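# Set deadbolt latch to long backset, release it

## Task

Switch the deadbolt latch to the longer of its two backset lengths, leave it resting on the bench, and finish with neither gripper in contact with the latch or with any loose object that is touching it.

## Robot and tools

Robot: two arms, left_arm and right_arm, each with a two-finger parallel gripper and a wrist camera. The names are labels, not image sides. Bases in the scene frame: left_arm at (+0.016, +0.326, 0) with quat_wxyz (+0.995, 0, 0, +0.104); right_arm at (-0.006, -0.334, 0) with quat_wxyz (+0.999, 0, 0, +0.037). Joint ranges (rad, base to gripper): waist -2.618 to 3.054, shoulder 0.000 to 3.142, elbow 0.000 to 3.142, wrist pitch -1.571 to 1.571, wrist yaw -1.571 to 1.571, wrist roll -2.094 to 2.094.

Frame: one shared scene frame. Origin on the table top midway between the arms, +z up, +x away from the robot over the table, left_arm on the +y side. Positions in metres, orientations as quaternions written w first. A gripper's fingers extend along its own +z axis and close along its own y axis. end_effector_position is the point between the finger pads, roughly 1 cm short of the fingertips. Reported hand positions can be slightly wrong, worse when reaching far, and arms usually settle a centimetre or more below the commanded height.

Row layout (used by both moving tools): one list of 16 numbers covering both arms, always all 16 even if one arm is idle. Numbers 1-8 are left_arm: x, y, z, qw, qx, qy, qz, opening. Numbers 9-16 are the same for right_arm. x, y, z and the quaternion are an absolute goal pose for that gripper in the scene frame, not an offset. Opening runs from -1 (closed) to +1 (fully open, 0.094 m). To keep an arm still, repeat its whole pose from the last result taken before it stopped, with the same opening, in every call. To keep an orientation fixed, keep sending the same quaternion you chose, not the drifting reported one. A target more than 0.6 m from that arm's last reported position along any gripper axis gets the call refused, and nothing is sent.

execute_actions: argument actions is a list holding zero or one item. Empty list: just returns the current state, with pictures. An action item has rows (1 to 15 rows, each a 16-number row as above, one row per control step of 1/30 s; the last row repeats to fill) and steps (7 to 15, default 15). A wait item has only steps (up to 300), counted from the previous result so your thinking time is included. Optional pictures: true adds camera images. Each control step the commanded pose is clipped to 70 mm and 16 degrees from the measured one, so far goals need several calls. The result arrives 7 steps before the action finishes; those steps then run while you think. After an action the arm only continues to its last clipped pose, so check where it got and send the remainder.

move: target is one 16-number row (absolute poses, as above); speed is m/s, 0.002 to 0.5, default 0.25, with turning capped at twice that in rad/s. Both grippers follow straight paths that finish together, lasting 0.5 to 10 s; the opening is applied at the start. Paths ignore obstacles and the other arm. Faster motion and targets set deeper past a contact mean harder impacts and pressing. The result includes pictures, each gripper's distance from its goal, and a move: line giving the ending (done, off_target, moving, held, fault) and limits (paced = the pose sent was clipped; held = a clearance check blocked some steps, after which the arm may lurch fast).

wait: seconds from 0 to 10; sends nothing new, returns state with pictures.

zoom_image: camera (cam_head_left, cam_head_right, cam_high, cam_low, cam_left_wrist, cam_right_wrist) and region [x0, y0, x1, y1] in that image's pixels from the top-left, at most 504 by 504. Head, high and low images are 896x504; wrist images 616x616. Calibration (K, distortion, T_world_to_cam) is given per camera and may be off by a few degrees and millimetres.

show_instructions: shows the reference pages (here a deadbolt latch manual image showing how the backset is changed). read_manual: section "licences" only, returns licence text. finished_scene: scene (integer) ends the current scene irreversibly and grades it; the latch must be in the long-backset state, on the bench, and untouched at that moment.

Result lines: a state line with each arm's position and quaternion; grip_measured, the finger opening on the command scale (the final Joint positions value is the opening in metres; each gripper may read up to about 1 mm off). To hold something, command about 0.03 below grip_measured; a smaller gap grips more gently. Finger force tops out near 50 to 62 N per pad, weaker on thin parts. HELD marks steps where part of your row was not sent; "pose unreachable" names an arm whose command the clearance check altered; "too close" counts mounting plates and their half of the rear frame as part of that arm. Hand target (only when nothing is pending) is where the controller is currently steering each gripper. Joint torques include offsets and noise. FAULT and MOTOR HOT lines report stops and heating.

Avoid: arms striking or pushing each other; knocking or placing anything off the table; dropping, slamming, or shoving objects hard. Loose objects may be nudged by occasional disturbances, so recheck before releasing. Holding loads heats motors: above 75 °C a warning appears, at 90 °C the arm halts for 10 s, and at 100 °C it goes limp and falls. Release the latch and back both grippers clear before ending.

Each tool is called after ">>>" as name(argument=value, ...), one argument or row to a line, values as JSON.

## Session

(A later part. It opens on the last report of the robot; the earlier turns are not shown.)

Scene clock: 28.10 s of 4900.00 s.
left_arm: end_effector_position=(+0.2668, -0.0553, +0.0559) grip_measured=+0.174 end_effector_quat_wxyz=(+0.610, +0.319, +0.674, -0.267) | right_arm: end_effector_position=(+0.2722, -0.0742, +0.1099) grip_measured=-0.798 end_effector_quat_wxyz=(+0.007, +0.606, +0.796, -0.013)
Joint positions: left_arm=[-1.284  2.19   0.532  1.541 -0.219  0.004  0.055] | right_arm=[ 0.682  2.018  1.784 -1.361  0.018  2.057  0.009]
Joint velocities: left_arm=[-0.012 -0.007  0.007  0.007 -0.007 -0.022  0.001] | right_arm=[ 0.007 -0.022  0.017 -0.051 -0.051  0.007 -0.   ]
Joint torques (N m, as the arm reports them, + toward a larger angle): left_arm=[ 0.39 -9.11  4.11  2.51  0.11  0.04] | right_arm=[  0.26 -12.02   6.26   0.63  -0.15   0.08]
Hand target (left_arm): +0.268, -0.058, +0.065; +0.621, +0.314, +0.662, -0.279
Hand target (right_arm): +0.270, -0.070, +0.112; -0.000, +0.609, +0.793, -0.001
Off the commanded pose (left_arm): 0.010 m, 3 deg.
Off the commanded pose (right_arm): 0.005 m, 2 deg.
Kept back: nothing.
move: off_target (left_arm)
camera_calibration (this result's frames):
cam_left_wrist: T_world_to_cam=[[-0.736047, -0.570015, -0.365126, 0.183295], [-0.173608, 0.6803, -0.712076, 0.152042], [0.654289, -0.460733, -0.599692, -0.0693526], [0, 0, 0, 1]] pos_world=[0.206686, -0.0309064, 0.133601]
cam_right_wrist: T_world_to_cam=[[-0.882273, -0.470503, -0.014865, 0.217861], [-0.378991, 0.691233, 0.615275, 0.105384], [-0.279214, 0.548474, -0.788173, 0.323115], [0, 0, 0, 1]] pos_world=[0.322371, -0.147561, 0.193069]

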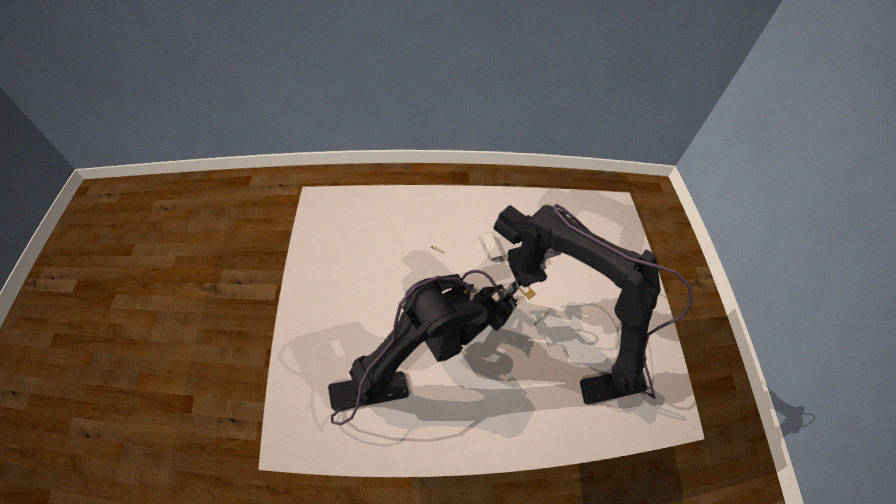

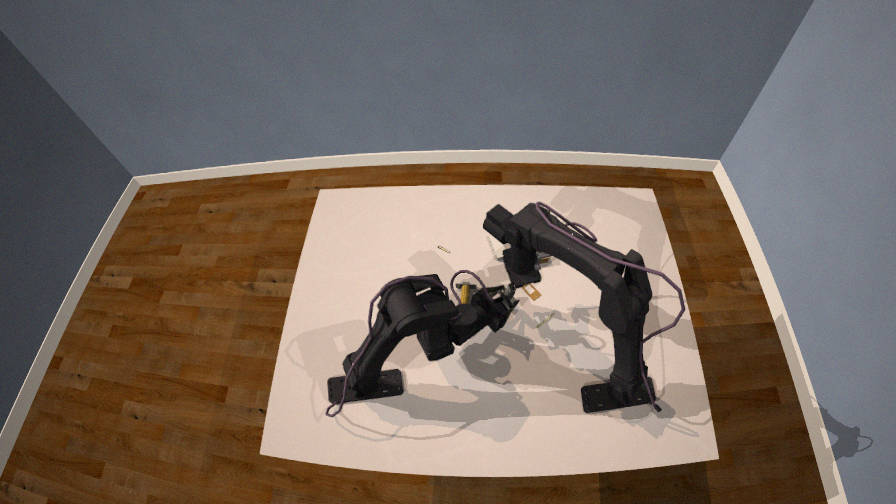

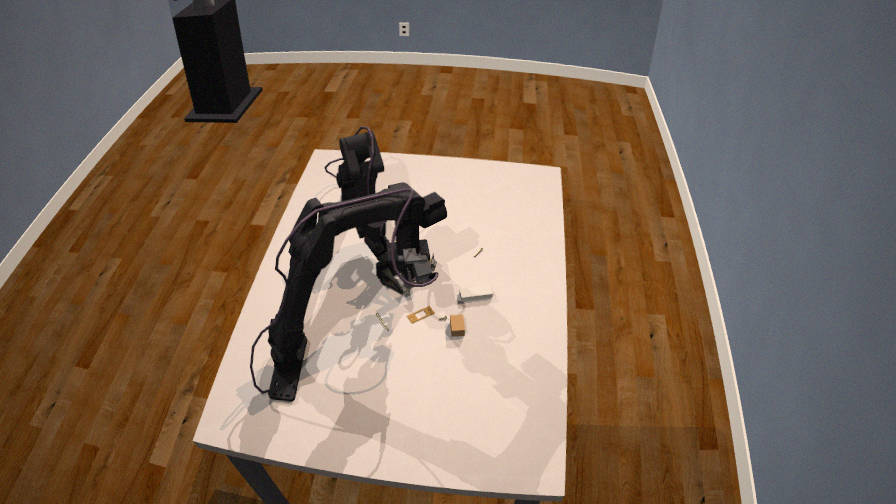

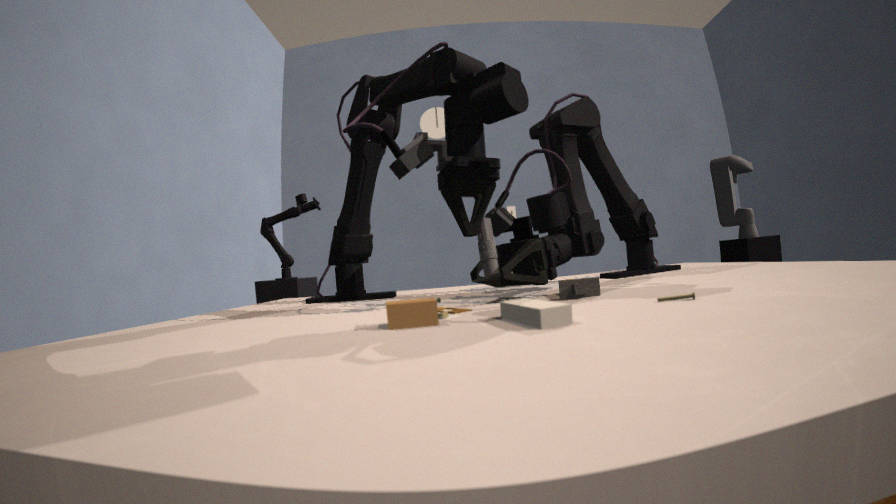

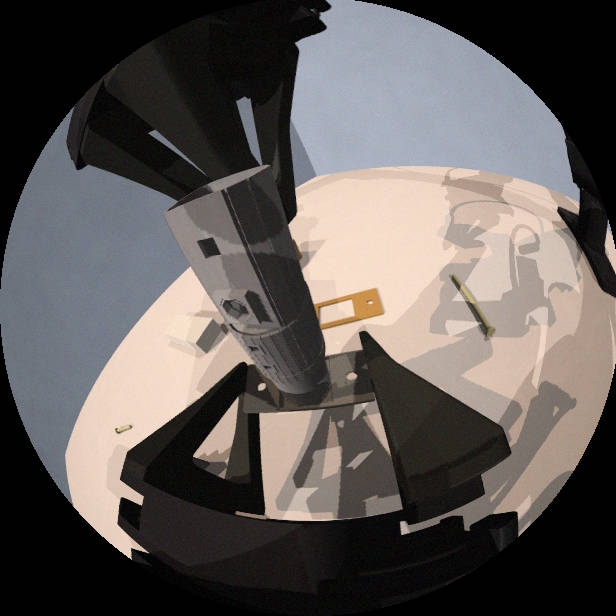

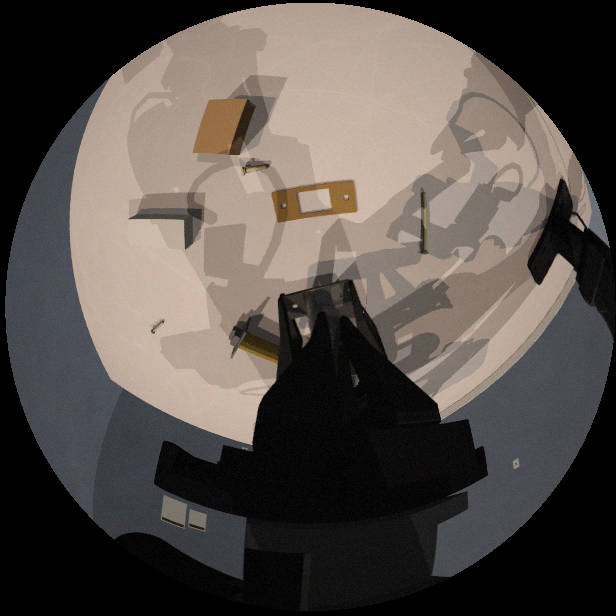

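>>> move(
  target=[0.268, -0.058, 0.065, 0.621, 0.314, 0.661, -0.280, 0.12, 0.270, -0.070, 0.145, 0, 0.609, 0.793, 0, 0.0],
  speed=0.1,
)

>>> move(
  target=[0.268, -0.058, 0.065, 0.621, 0.314, 0.661, -0.280, 0.12, 0.264, -0.063, 0.145, 0, 0.259, 0.966, 0, 0.0],
  speed=0.2,
)

Scene clock: 29.57 s of 4900.00 s.
left_arm: end_effector_position=(+0.2662, -0.0562, +0.0583) grip_measured=+0.174 end_effector_quat_wxyz=(+0.612, +0.319, +0.671, -0.271) | right_arm: end_effector_position=(+0.2704, -0.0718, +0.1344) grip_measured=-0.002 end_effector_quat_wxyz=(-0.001, +0.608, +0.794, -0.008)
Joint positions: left_arm=[-1.284  2.19   0.532  1.551 -0.214  0.004  0.055] | right_arm=[ 0.682  2.018  1.882 -1.452  0.001  2.063  0.047]
Joint velocities: left_arm=[ 0.002 -0.007 -0.002 -0.037 -0.081 -0.051 -0.001] | right_arm=[-0.017 -0.012 -0.012  0.007 -0.022 -0.051 -0.   ]
Joint torques (N m, as the arm reports them, + toward a larger angle): left_arm=[ 0.42 -9.06  4.07  2.43  0.07  0.03] | right_arm=[  0.32 -11.37  10.4    0.17   0.01   0.  ]
Hand target (left_arm): +0.268, -0.058, +0.065; +0.621, +0.314, +0.661, -0.280
Hand target (right_arm): +0.270, -0.070, +0.145; +0.000, +0.609, +0.793, +0.000
Off the commanded pose (left_arm): 0.007 m, 2 deg.
Off the commanded pose (right_arm): 0.011 m, 1 deg.
Kept back: nothing.
move: off_target (right_arm)
camera_calibration (this result's frames):
cam_left_wrist: T_world_to_cam=[[-0.737547, -0.569386, -0.363075, 0.183555], [-0.167018, 0.674756, -0.718895, 0.152555], [0.654316, -0.469579, -0.592762, -0.0688373], [0, 0, 0, 1]] pos_world=[0.205902, -0.0307481, 0.135511]
cam_right_wrist: T_world_to_cam=[[-0.885395, -0.464529, -0.0170053, 0.219317], [-0.370421, 0.682977, 0.629549, 0.0830647], [-0.280829, 0.563698, -0.776775, 0.340573], [0, 0, 0, 1]] pos_world=[0.320594, -0.146832, 0.215985]

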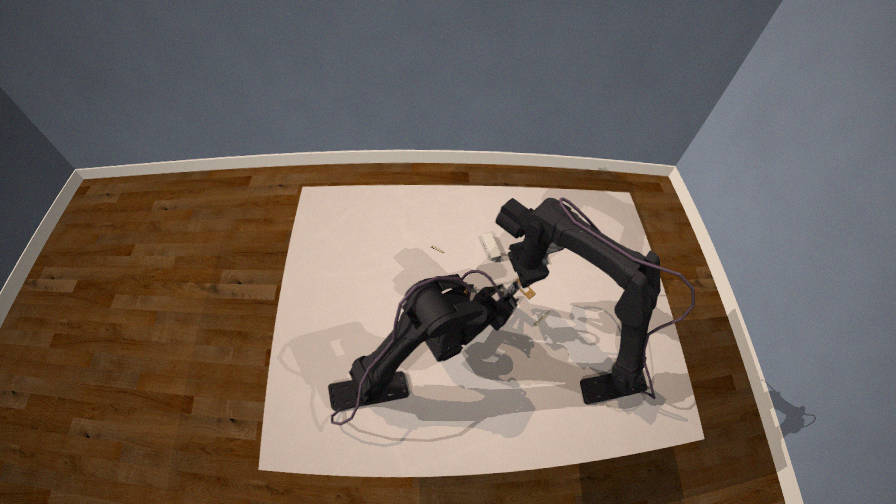

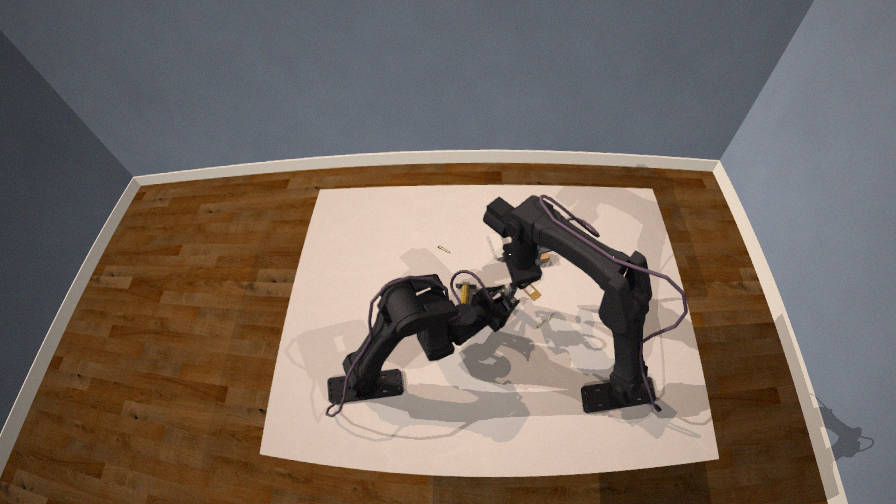

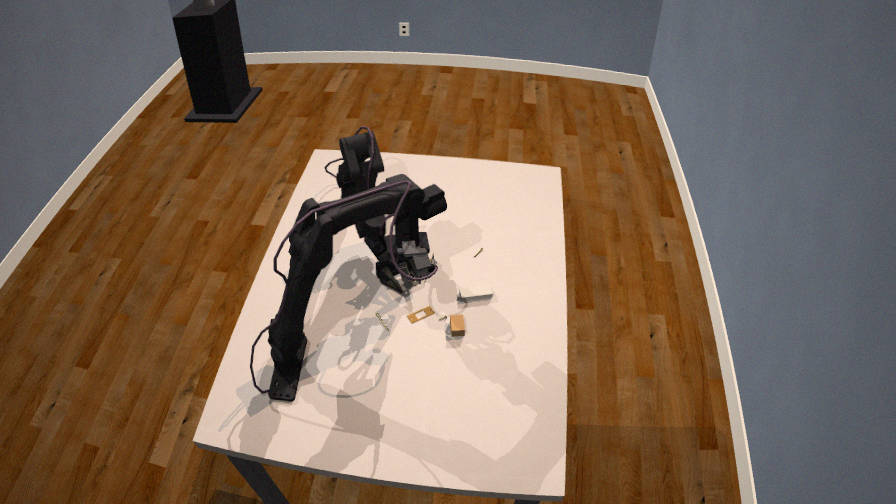

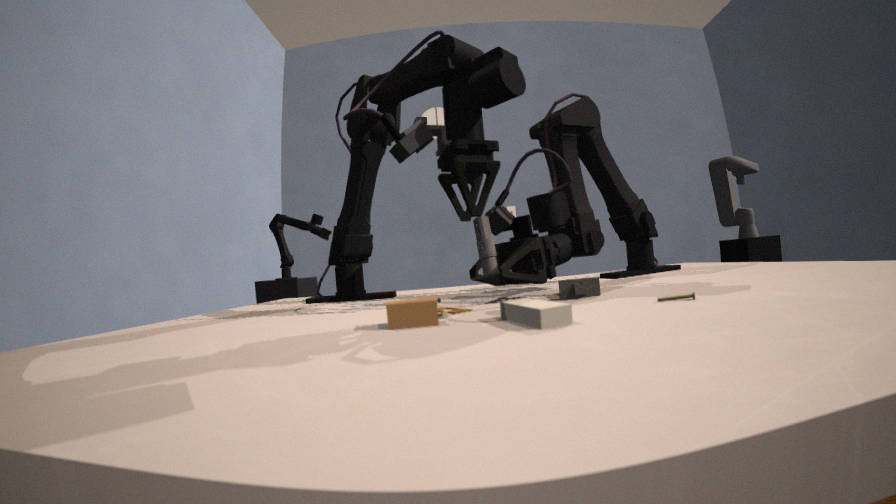

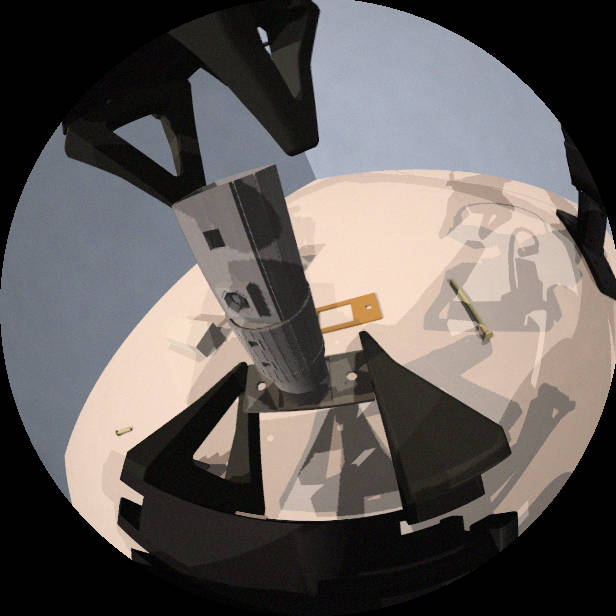

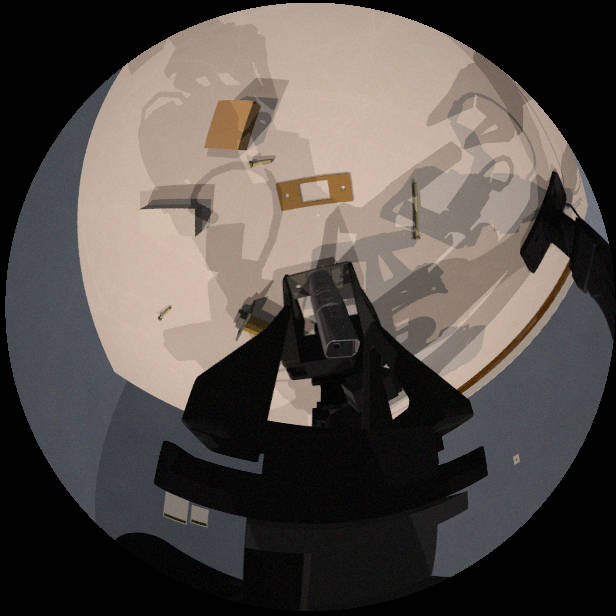

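Scene clock: 32.07 s of 4900.00 s.
left_arm: end_effector_position=(+0.2661, -0.0562, +0.0582) grip_measured=+0.174 end_effector_quat_wxyz=(+0.612, +0.319, +0.671, -0.271) | right_arm: end_effector_position=(+0.2634, -0.0674, +0.1345) grip_measured=-0.002 end_effector_quat_wxyz=(-0.006, +0.266, +0.964, -0.011)
Joint positions: left_arm=[-1.284  2.19   0.532  1.551 -0.213  0.004  0.055] | right_arm=[ 0.703  2.018  1.882 -1.46   0.001  1.315  0.047]
Joint velocities: left_arm=[-0.002 -0.002 -0.022 -0.051 -0.051 -0.066  0.002] | right_arm=[ 0.007 -0.007  0.002 -0.007 -0.051 -0.022 -0.   ]
Joint torques (N m, as the arm reports them, + toward a larger angle): left_arm=[ 0.41 -9.07  4.16  2.44  0.05  0.03] | right_arm=[  0.48 -11.05  10.76   0.25   0.03  -0.08]
Hand target (left_arm): +0.268, -0.058, +0.065; +0.621, +0.314, +0.661, -0.280
Hand target (right_arm): +0.264, -0.063, +0.145; +0.000, +0.259, +0.966, -0.000
Off the commanded pose (left_arm): 0.007 m, 2 deg.
Off the commanded pose (right_arm): 0.011 m, 2 deg.
Kept back: nothing.
move: off_target (right_arm)
camera_calibration (this result's frames):
cam_left_wrist: T_world_to_cam=[[-0.737842, -0.568991, -0.363095, 0.183561], [-0.166918, 0.675046, -0.718645, 0.152477], [0.654009, -0.46964, -0.593052, -0.0687778], [0, 0, 0, 1]] pos_world=[0.205872, -0.030785, 0.135438]
cam_right_wrist: T_world_to_cam=[[-0.313528, -0.949519, -0.0106927, 0.0309899], [-0.730239, 0.233894, 0.641907, 0.140315], [-0.607001, 0.209064, -0.766708, 0.396842], [0, 0, 0, 1]] pos_world=[0.353063, -0.0863587, 0.214524]

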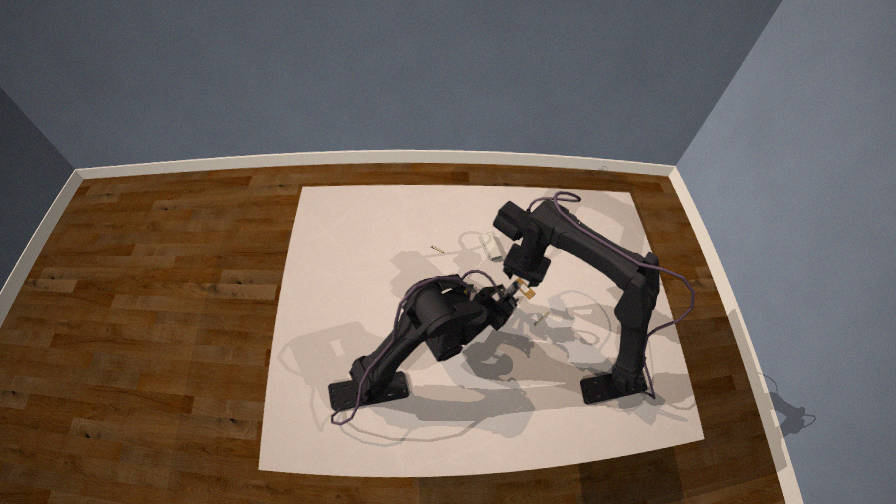

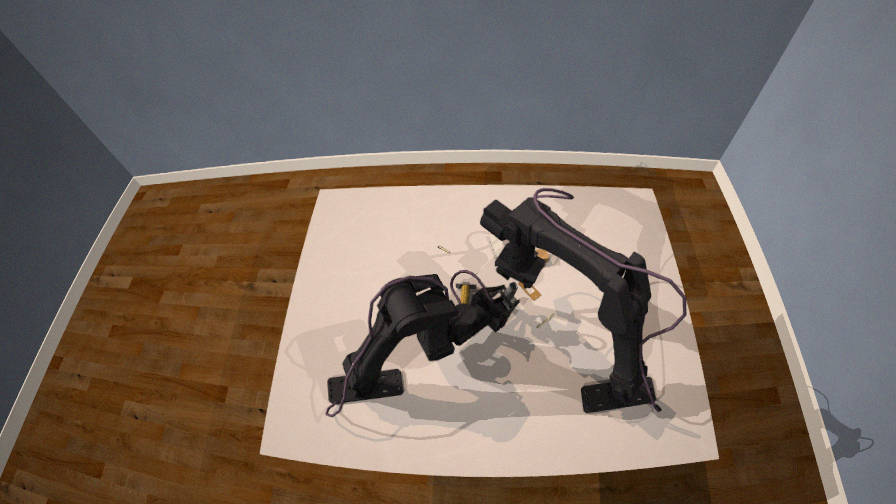

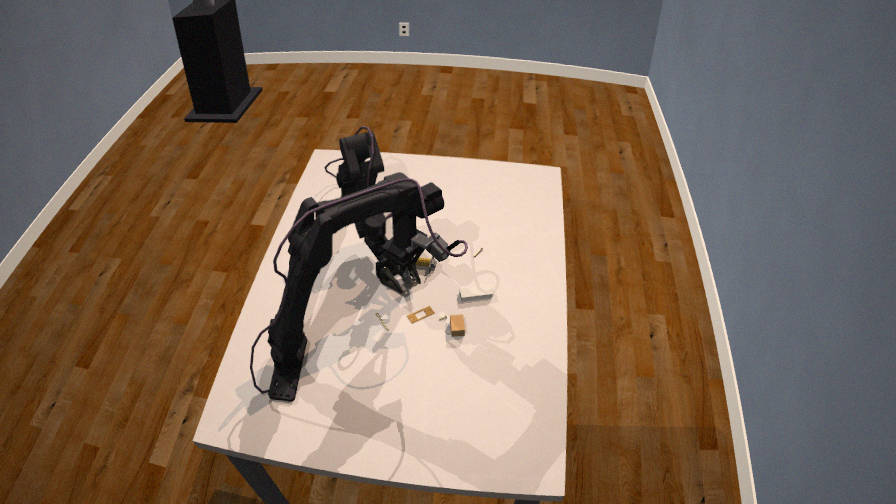

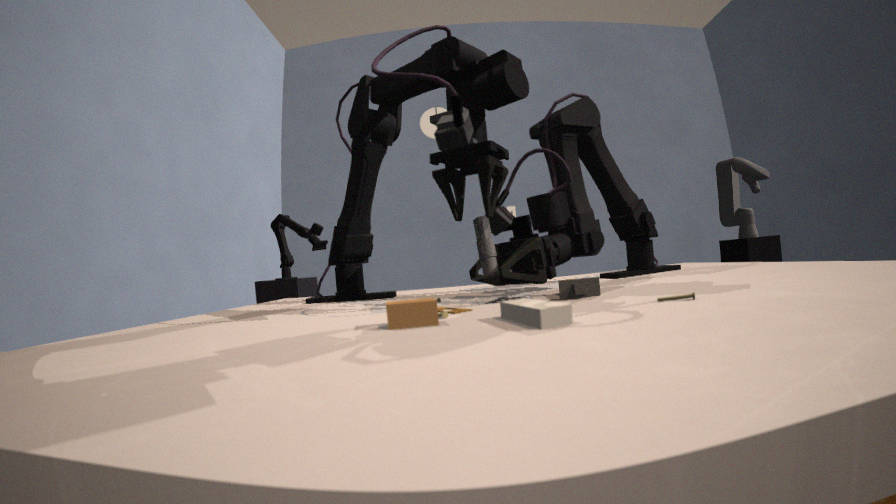

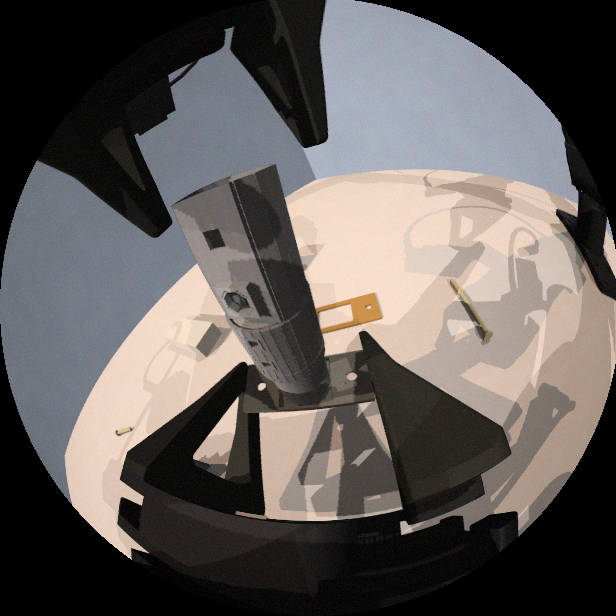

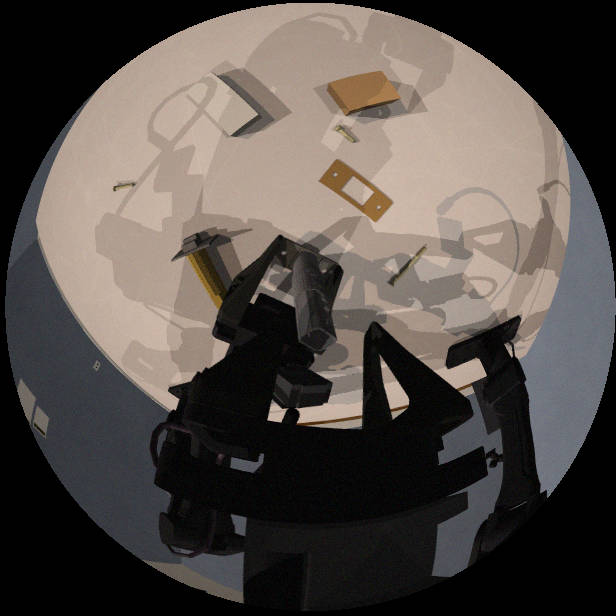

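Descending onto the case, closing, then checking the grip before turning.

>>> move(
  target=[0.268, -0.058, 0.065, 0.621, 0.314, 0.661, -0.280, 0.12, 0.264, -0.063, 0.112, 0, 0.259, 0.966, 0, 0.0],
  speed=0.06,
)

>>> move(
  target=[0.268, -0.058, 0.065, 0.621, 0.314, 0.661, -0.280, 0.12, 0.264, -0.063, 0.112, 0, 0.259, 0.966, 0, -0.8],
  speed=0.05,
)

Scene clock: 41.30 s of 4900.00 s.
left_arm: end_effector_position=(+0.2661, -0.0562, +0.0582) grip_measured=+0.174 end_effector_quat_wxyz=(+0.612, +0.319, +0.671, -0.271) | right_arm: end_effector_position=(+0.2673, -0.0636, +0.1107) grip_measured=-0.002 end_effector_quat_wxyz=(-0.002, +0.264, +0.964, -0.004)
Joint positions: left_arm=[-1.284  2.19   0.532  1.551 -0.213  0.004  0.055] | right_arm=[ 0.703  2.018  1.788 -1.349  0.001  1.312  0.047]
Joint velocities: left_arm=[ 0.002  0.012 -0.007  0.022 -0.037  0.037  0.001] | right_arm=[ 0.017 -0.007  0.002 -0.022  0.007  0.066  0.   ]
Joint torques (N m, as the arm reports them, + toward a larger angle): left_arm=[ 0.38 -9.1   4.17  2.45  0.06  0.03] | right_arm=[  0.53 -11.89   6.13   0.51   0.01  -0.08]
Hand target (left_arm): +0.268, -0.058, +0.065; +0.621, +0.314, +0.661, -0.280
Hand target (right_arm): +0.264, -0.063, +0.112; -0.000, +0.259, +0.966, -0.000
Off the commanded pose (left_arm): 0.007 m, 2 deg.
Off the commanded pose (right_arm): 0.004 m, 1 deg.
Kept back: nothing.
After step 90, 5.27 s passed at rest.
move: done
camera_calibration (this result's frames):
cam_left_wrist: T_world_to_cam=[[-0.737842, -0.568991, -0.363095, 0.183561], [-0.166918, 0.675046, -0.718645, 0.152477], [0.654009, -0.46964, -0.593052, -0.0687778], [0, 0, 0, 1]] pos_world=[0.205872, -0.030785, 0.135438]
cam_right_wrist: T_world_to_cam=[[-0.31042, -0.950263, -0.0252866, 0.0363009], [-0.73839, 0.224284, 0.635985, 0.159747], [-0.598682, 0.216094, -0.771287, 0.378886], [0, 0, 0, 1]] pos_world=[0.356056, -0.0832083, 0.191551]

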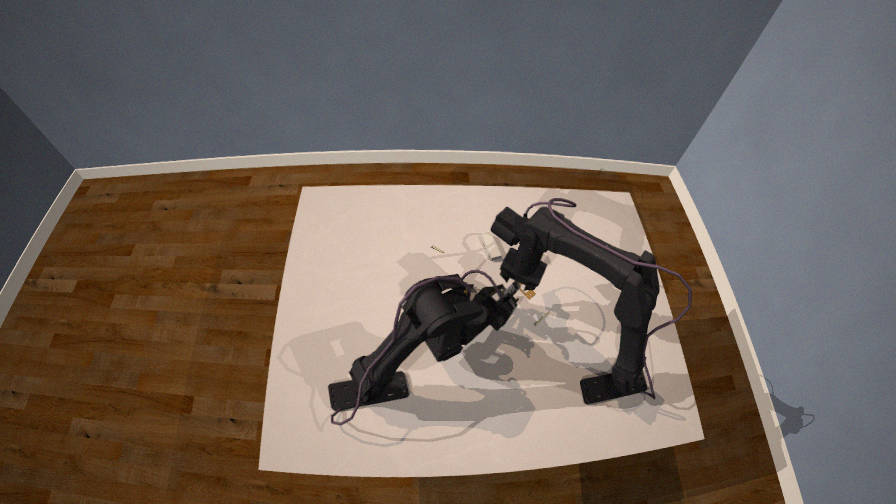

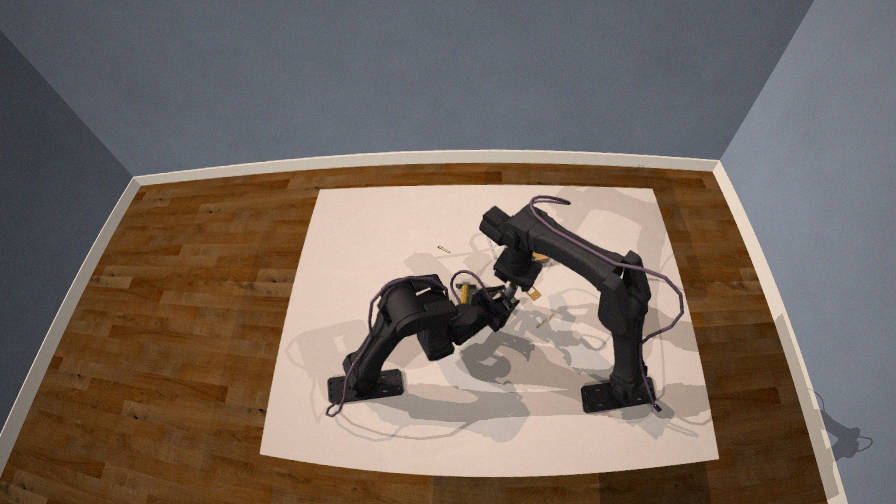

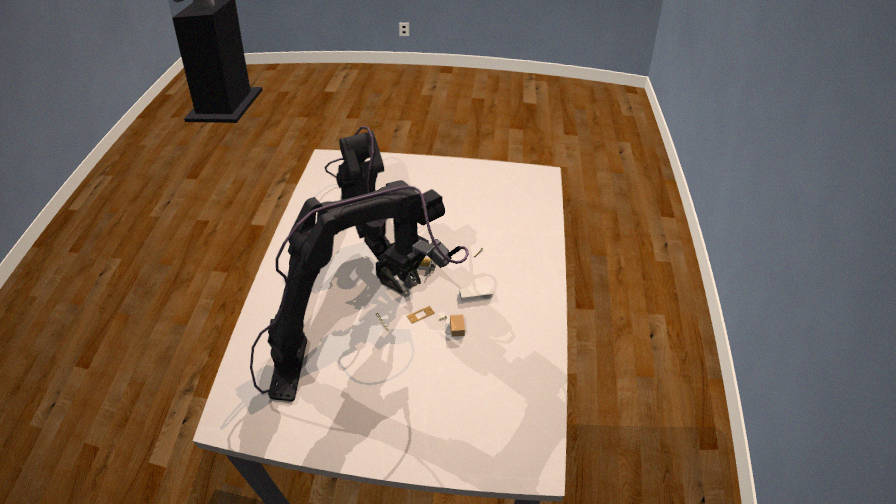

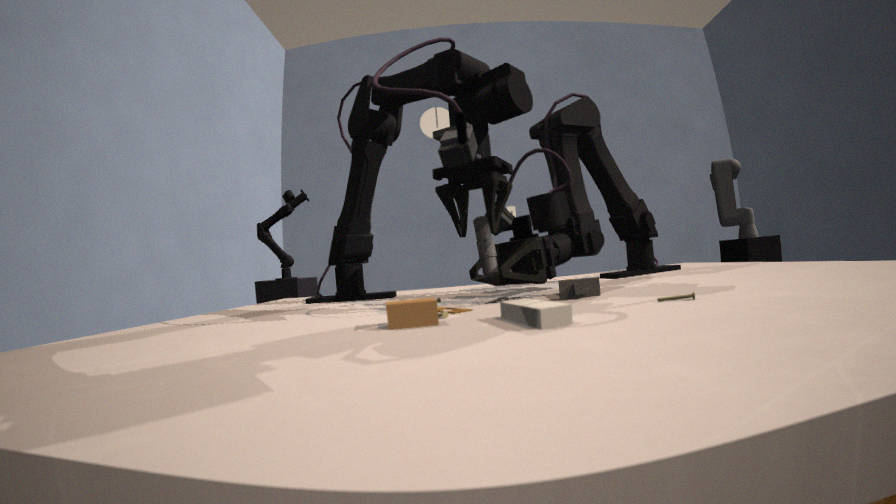

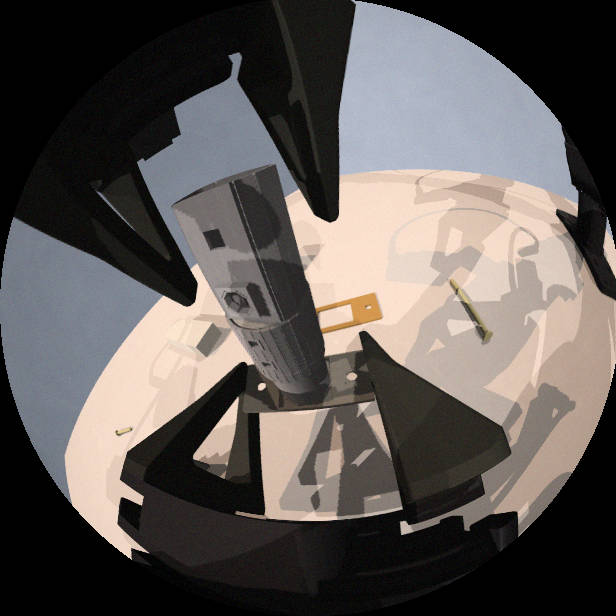

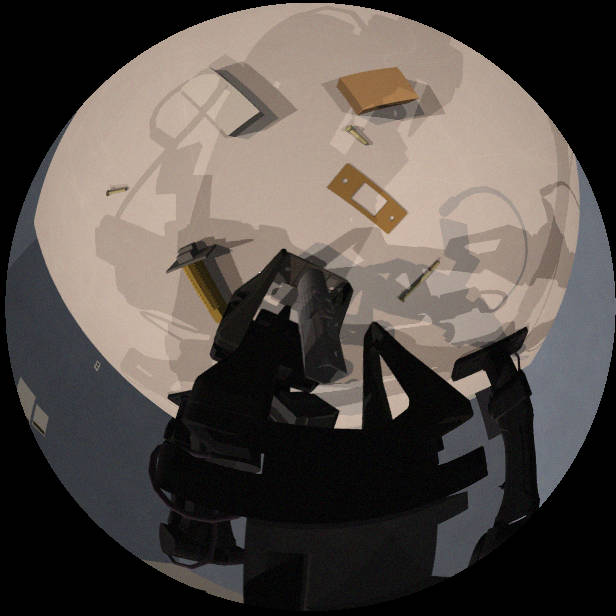

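Scene clock: 42.00 s of 4900.00 s.
left_arm: end_effector_position=(+0.2656, -0.0566, +0.0573) grip_measured=+0.174 end_effector_quat_wxyz=(+0.610, +0.320, +0.672, -0.273) | right_arm: end_effector_position=(+0.2686, -0.0623, +0.1107) grip_measured=-0.798 end_effector_quat_wxyz=(+0.000, +0.264, +0.964, -0.000)
Joint positions: left_arm=[-1.284  2.19   0.532  1.547 -0.21   0.     0.055] | right_arm=[ 0.703  2.018  1.788 -1.341  0.001  1.312  0.01 ]
Joint velocities: left_arm=[ 0.002  0.002 -0.022  0.037 -0.022  0.095  0.   ] | right_arm=[-0.002 -0.007 -0.007  0.007 -0.007 -0.095  0.   ]
Joint torques (N m, as the arm reports them, + toward a larger angle): left_arm=[ 0.36 -9.09  4.11  2.48  0.02  0.06] | right_arm=[  0.52 -11.85   6.19   0.49  -0.01  -0.08]
Hand target (left_arm): +0.268, -0.058, +0.065; +0.621, +0.314, +0.661, -0.280
Hand target (right_arm): +0.264, -0.063, +0.112; -0.000, +0.259, +0.966, -0.000
Off the commanded pose (left_arm): 0.008 m, 2 deg.
Off the commanded pose (right_arm): 0.005 m, 1 deg.
Kept back: nothing.
move: done
camera_calibration (this result's frames):
cam_left_wrist: T_world_to_cam=[[-0.741447, -0.566236, -0.360046, 0.183572], [-0.167897, 0.676056, -0.717467, 0.152265], [0.649667, -0.471513, -0.596329, -0.067849], [0, 0, 0, 1]] pos_world=[0.205753, -0.0309859, 0.134879]
cam_right_wrist: T_world_to_cam=[[-0.309901, -0.950228, -0.032057, 0.0385963], [-0.741926, 0.220607, 0.633149, 0.161489], [-0.594564, 0.219998, -0.773366, 0.378768], [0, 0, 0, 1]] pos_world=[0.356976, -0.0822784, 0.191917]

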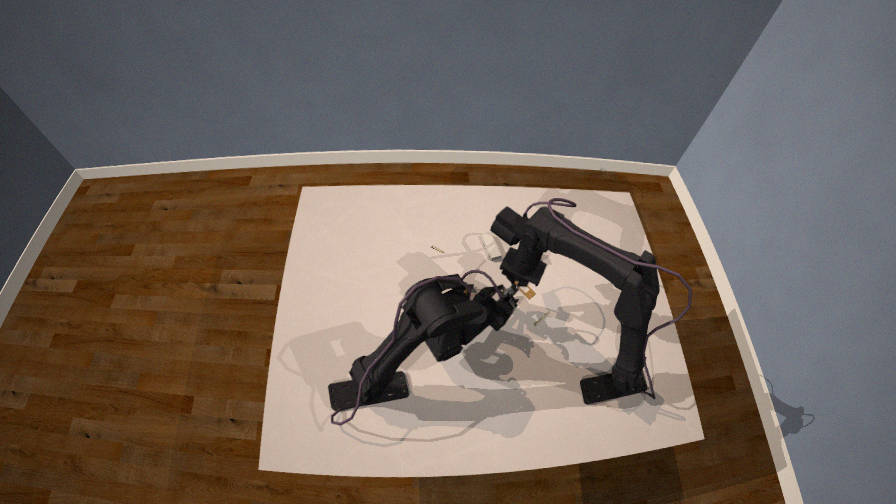

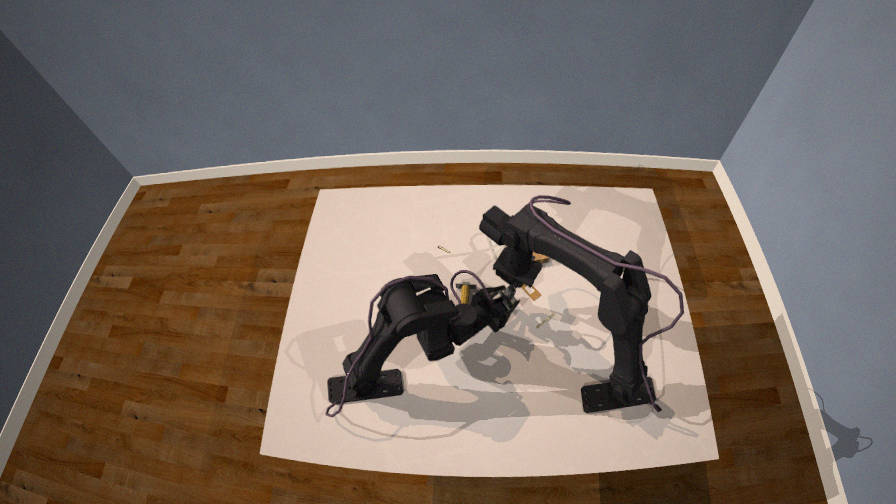

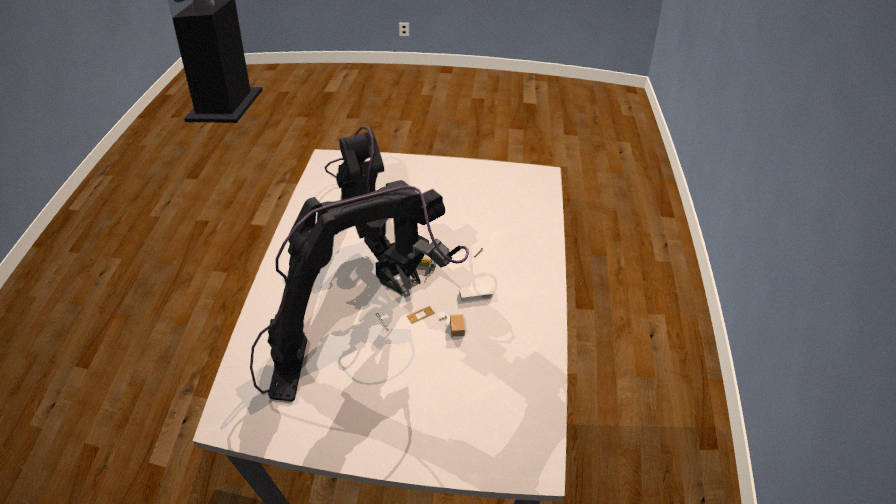

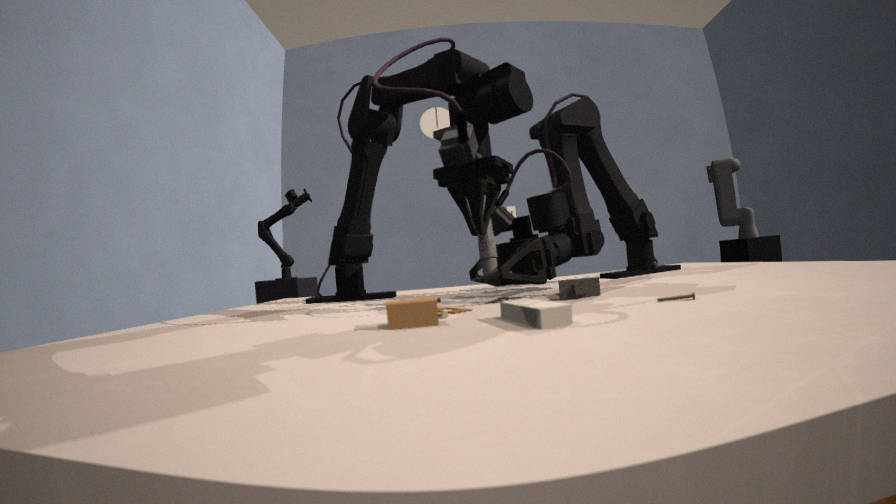

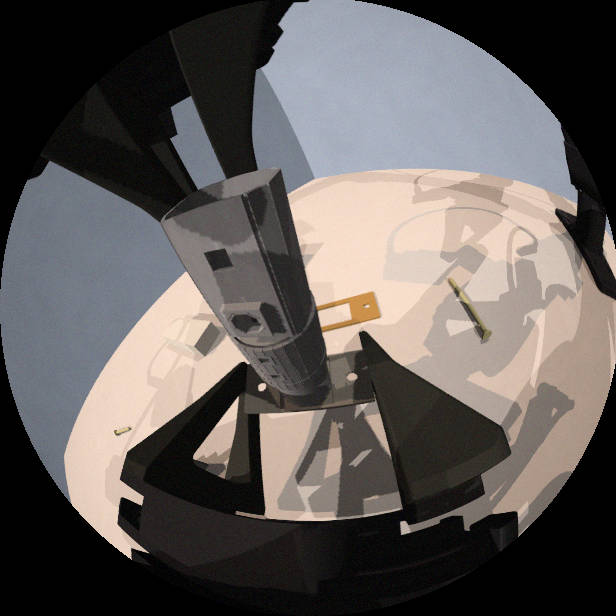

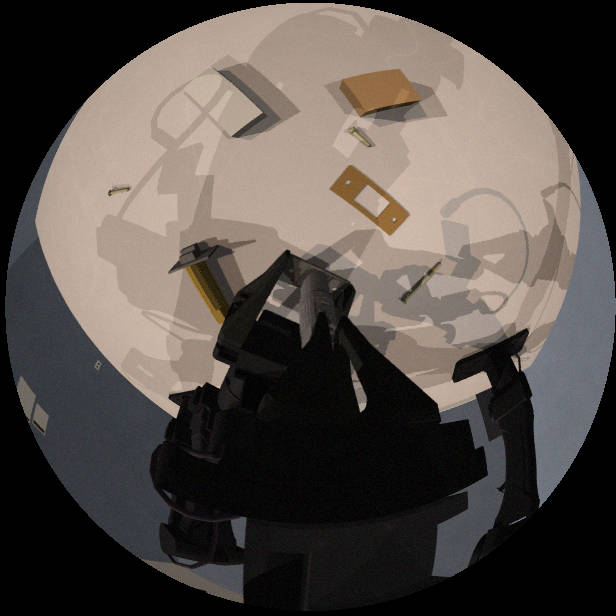

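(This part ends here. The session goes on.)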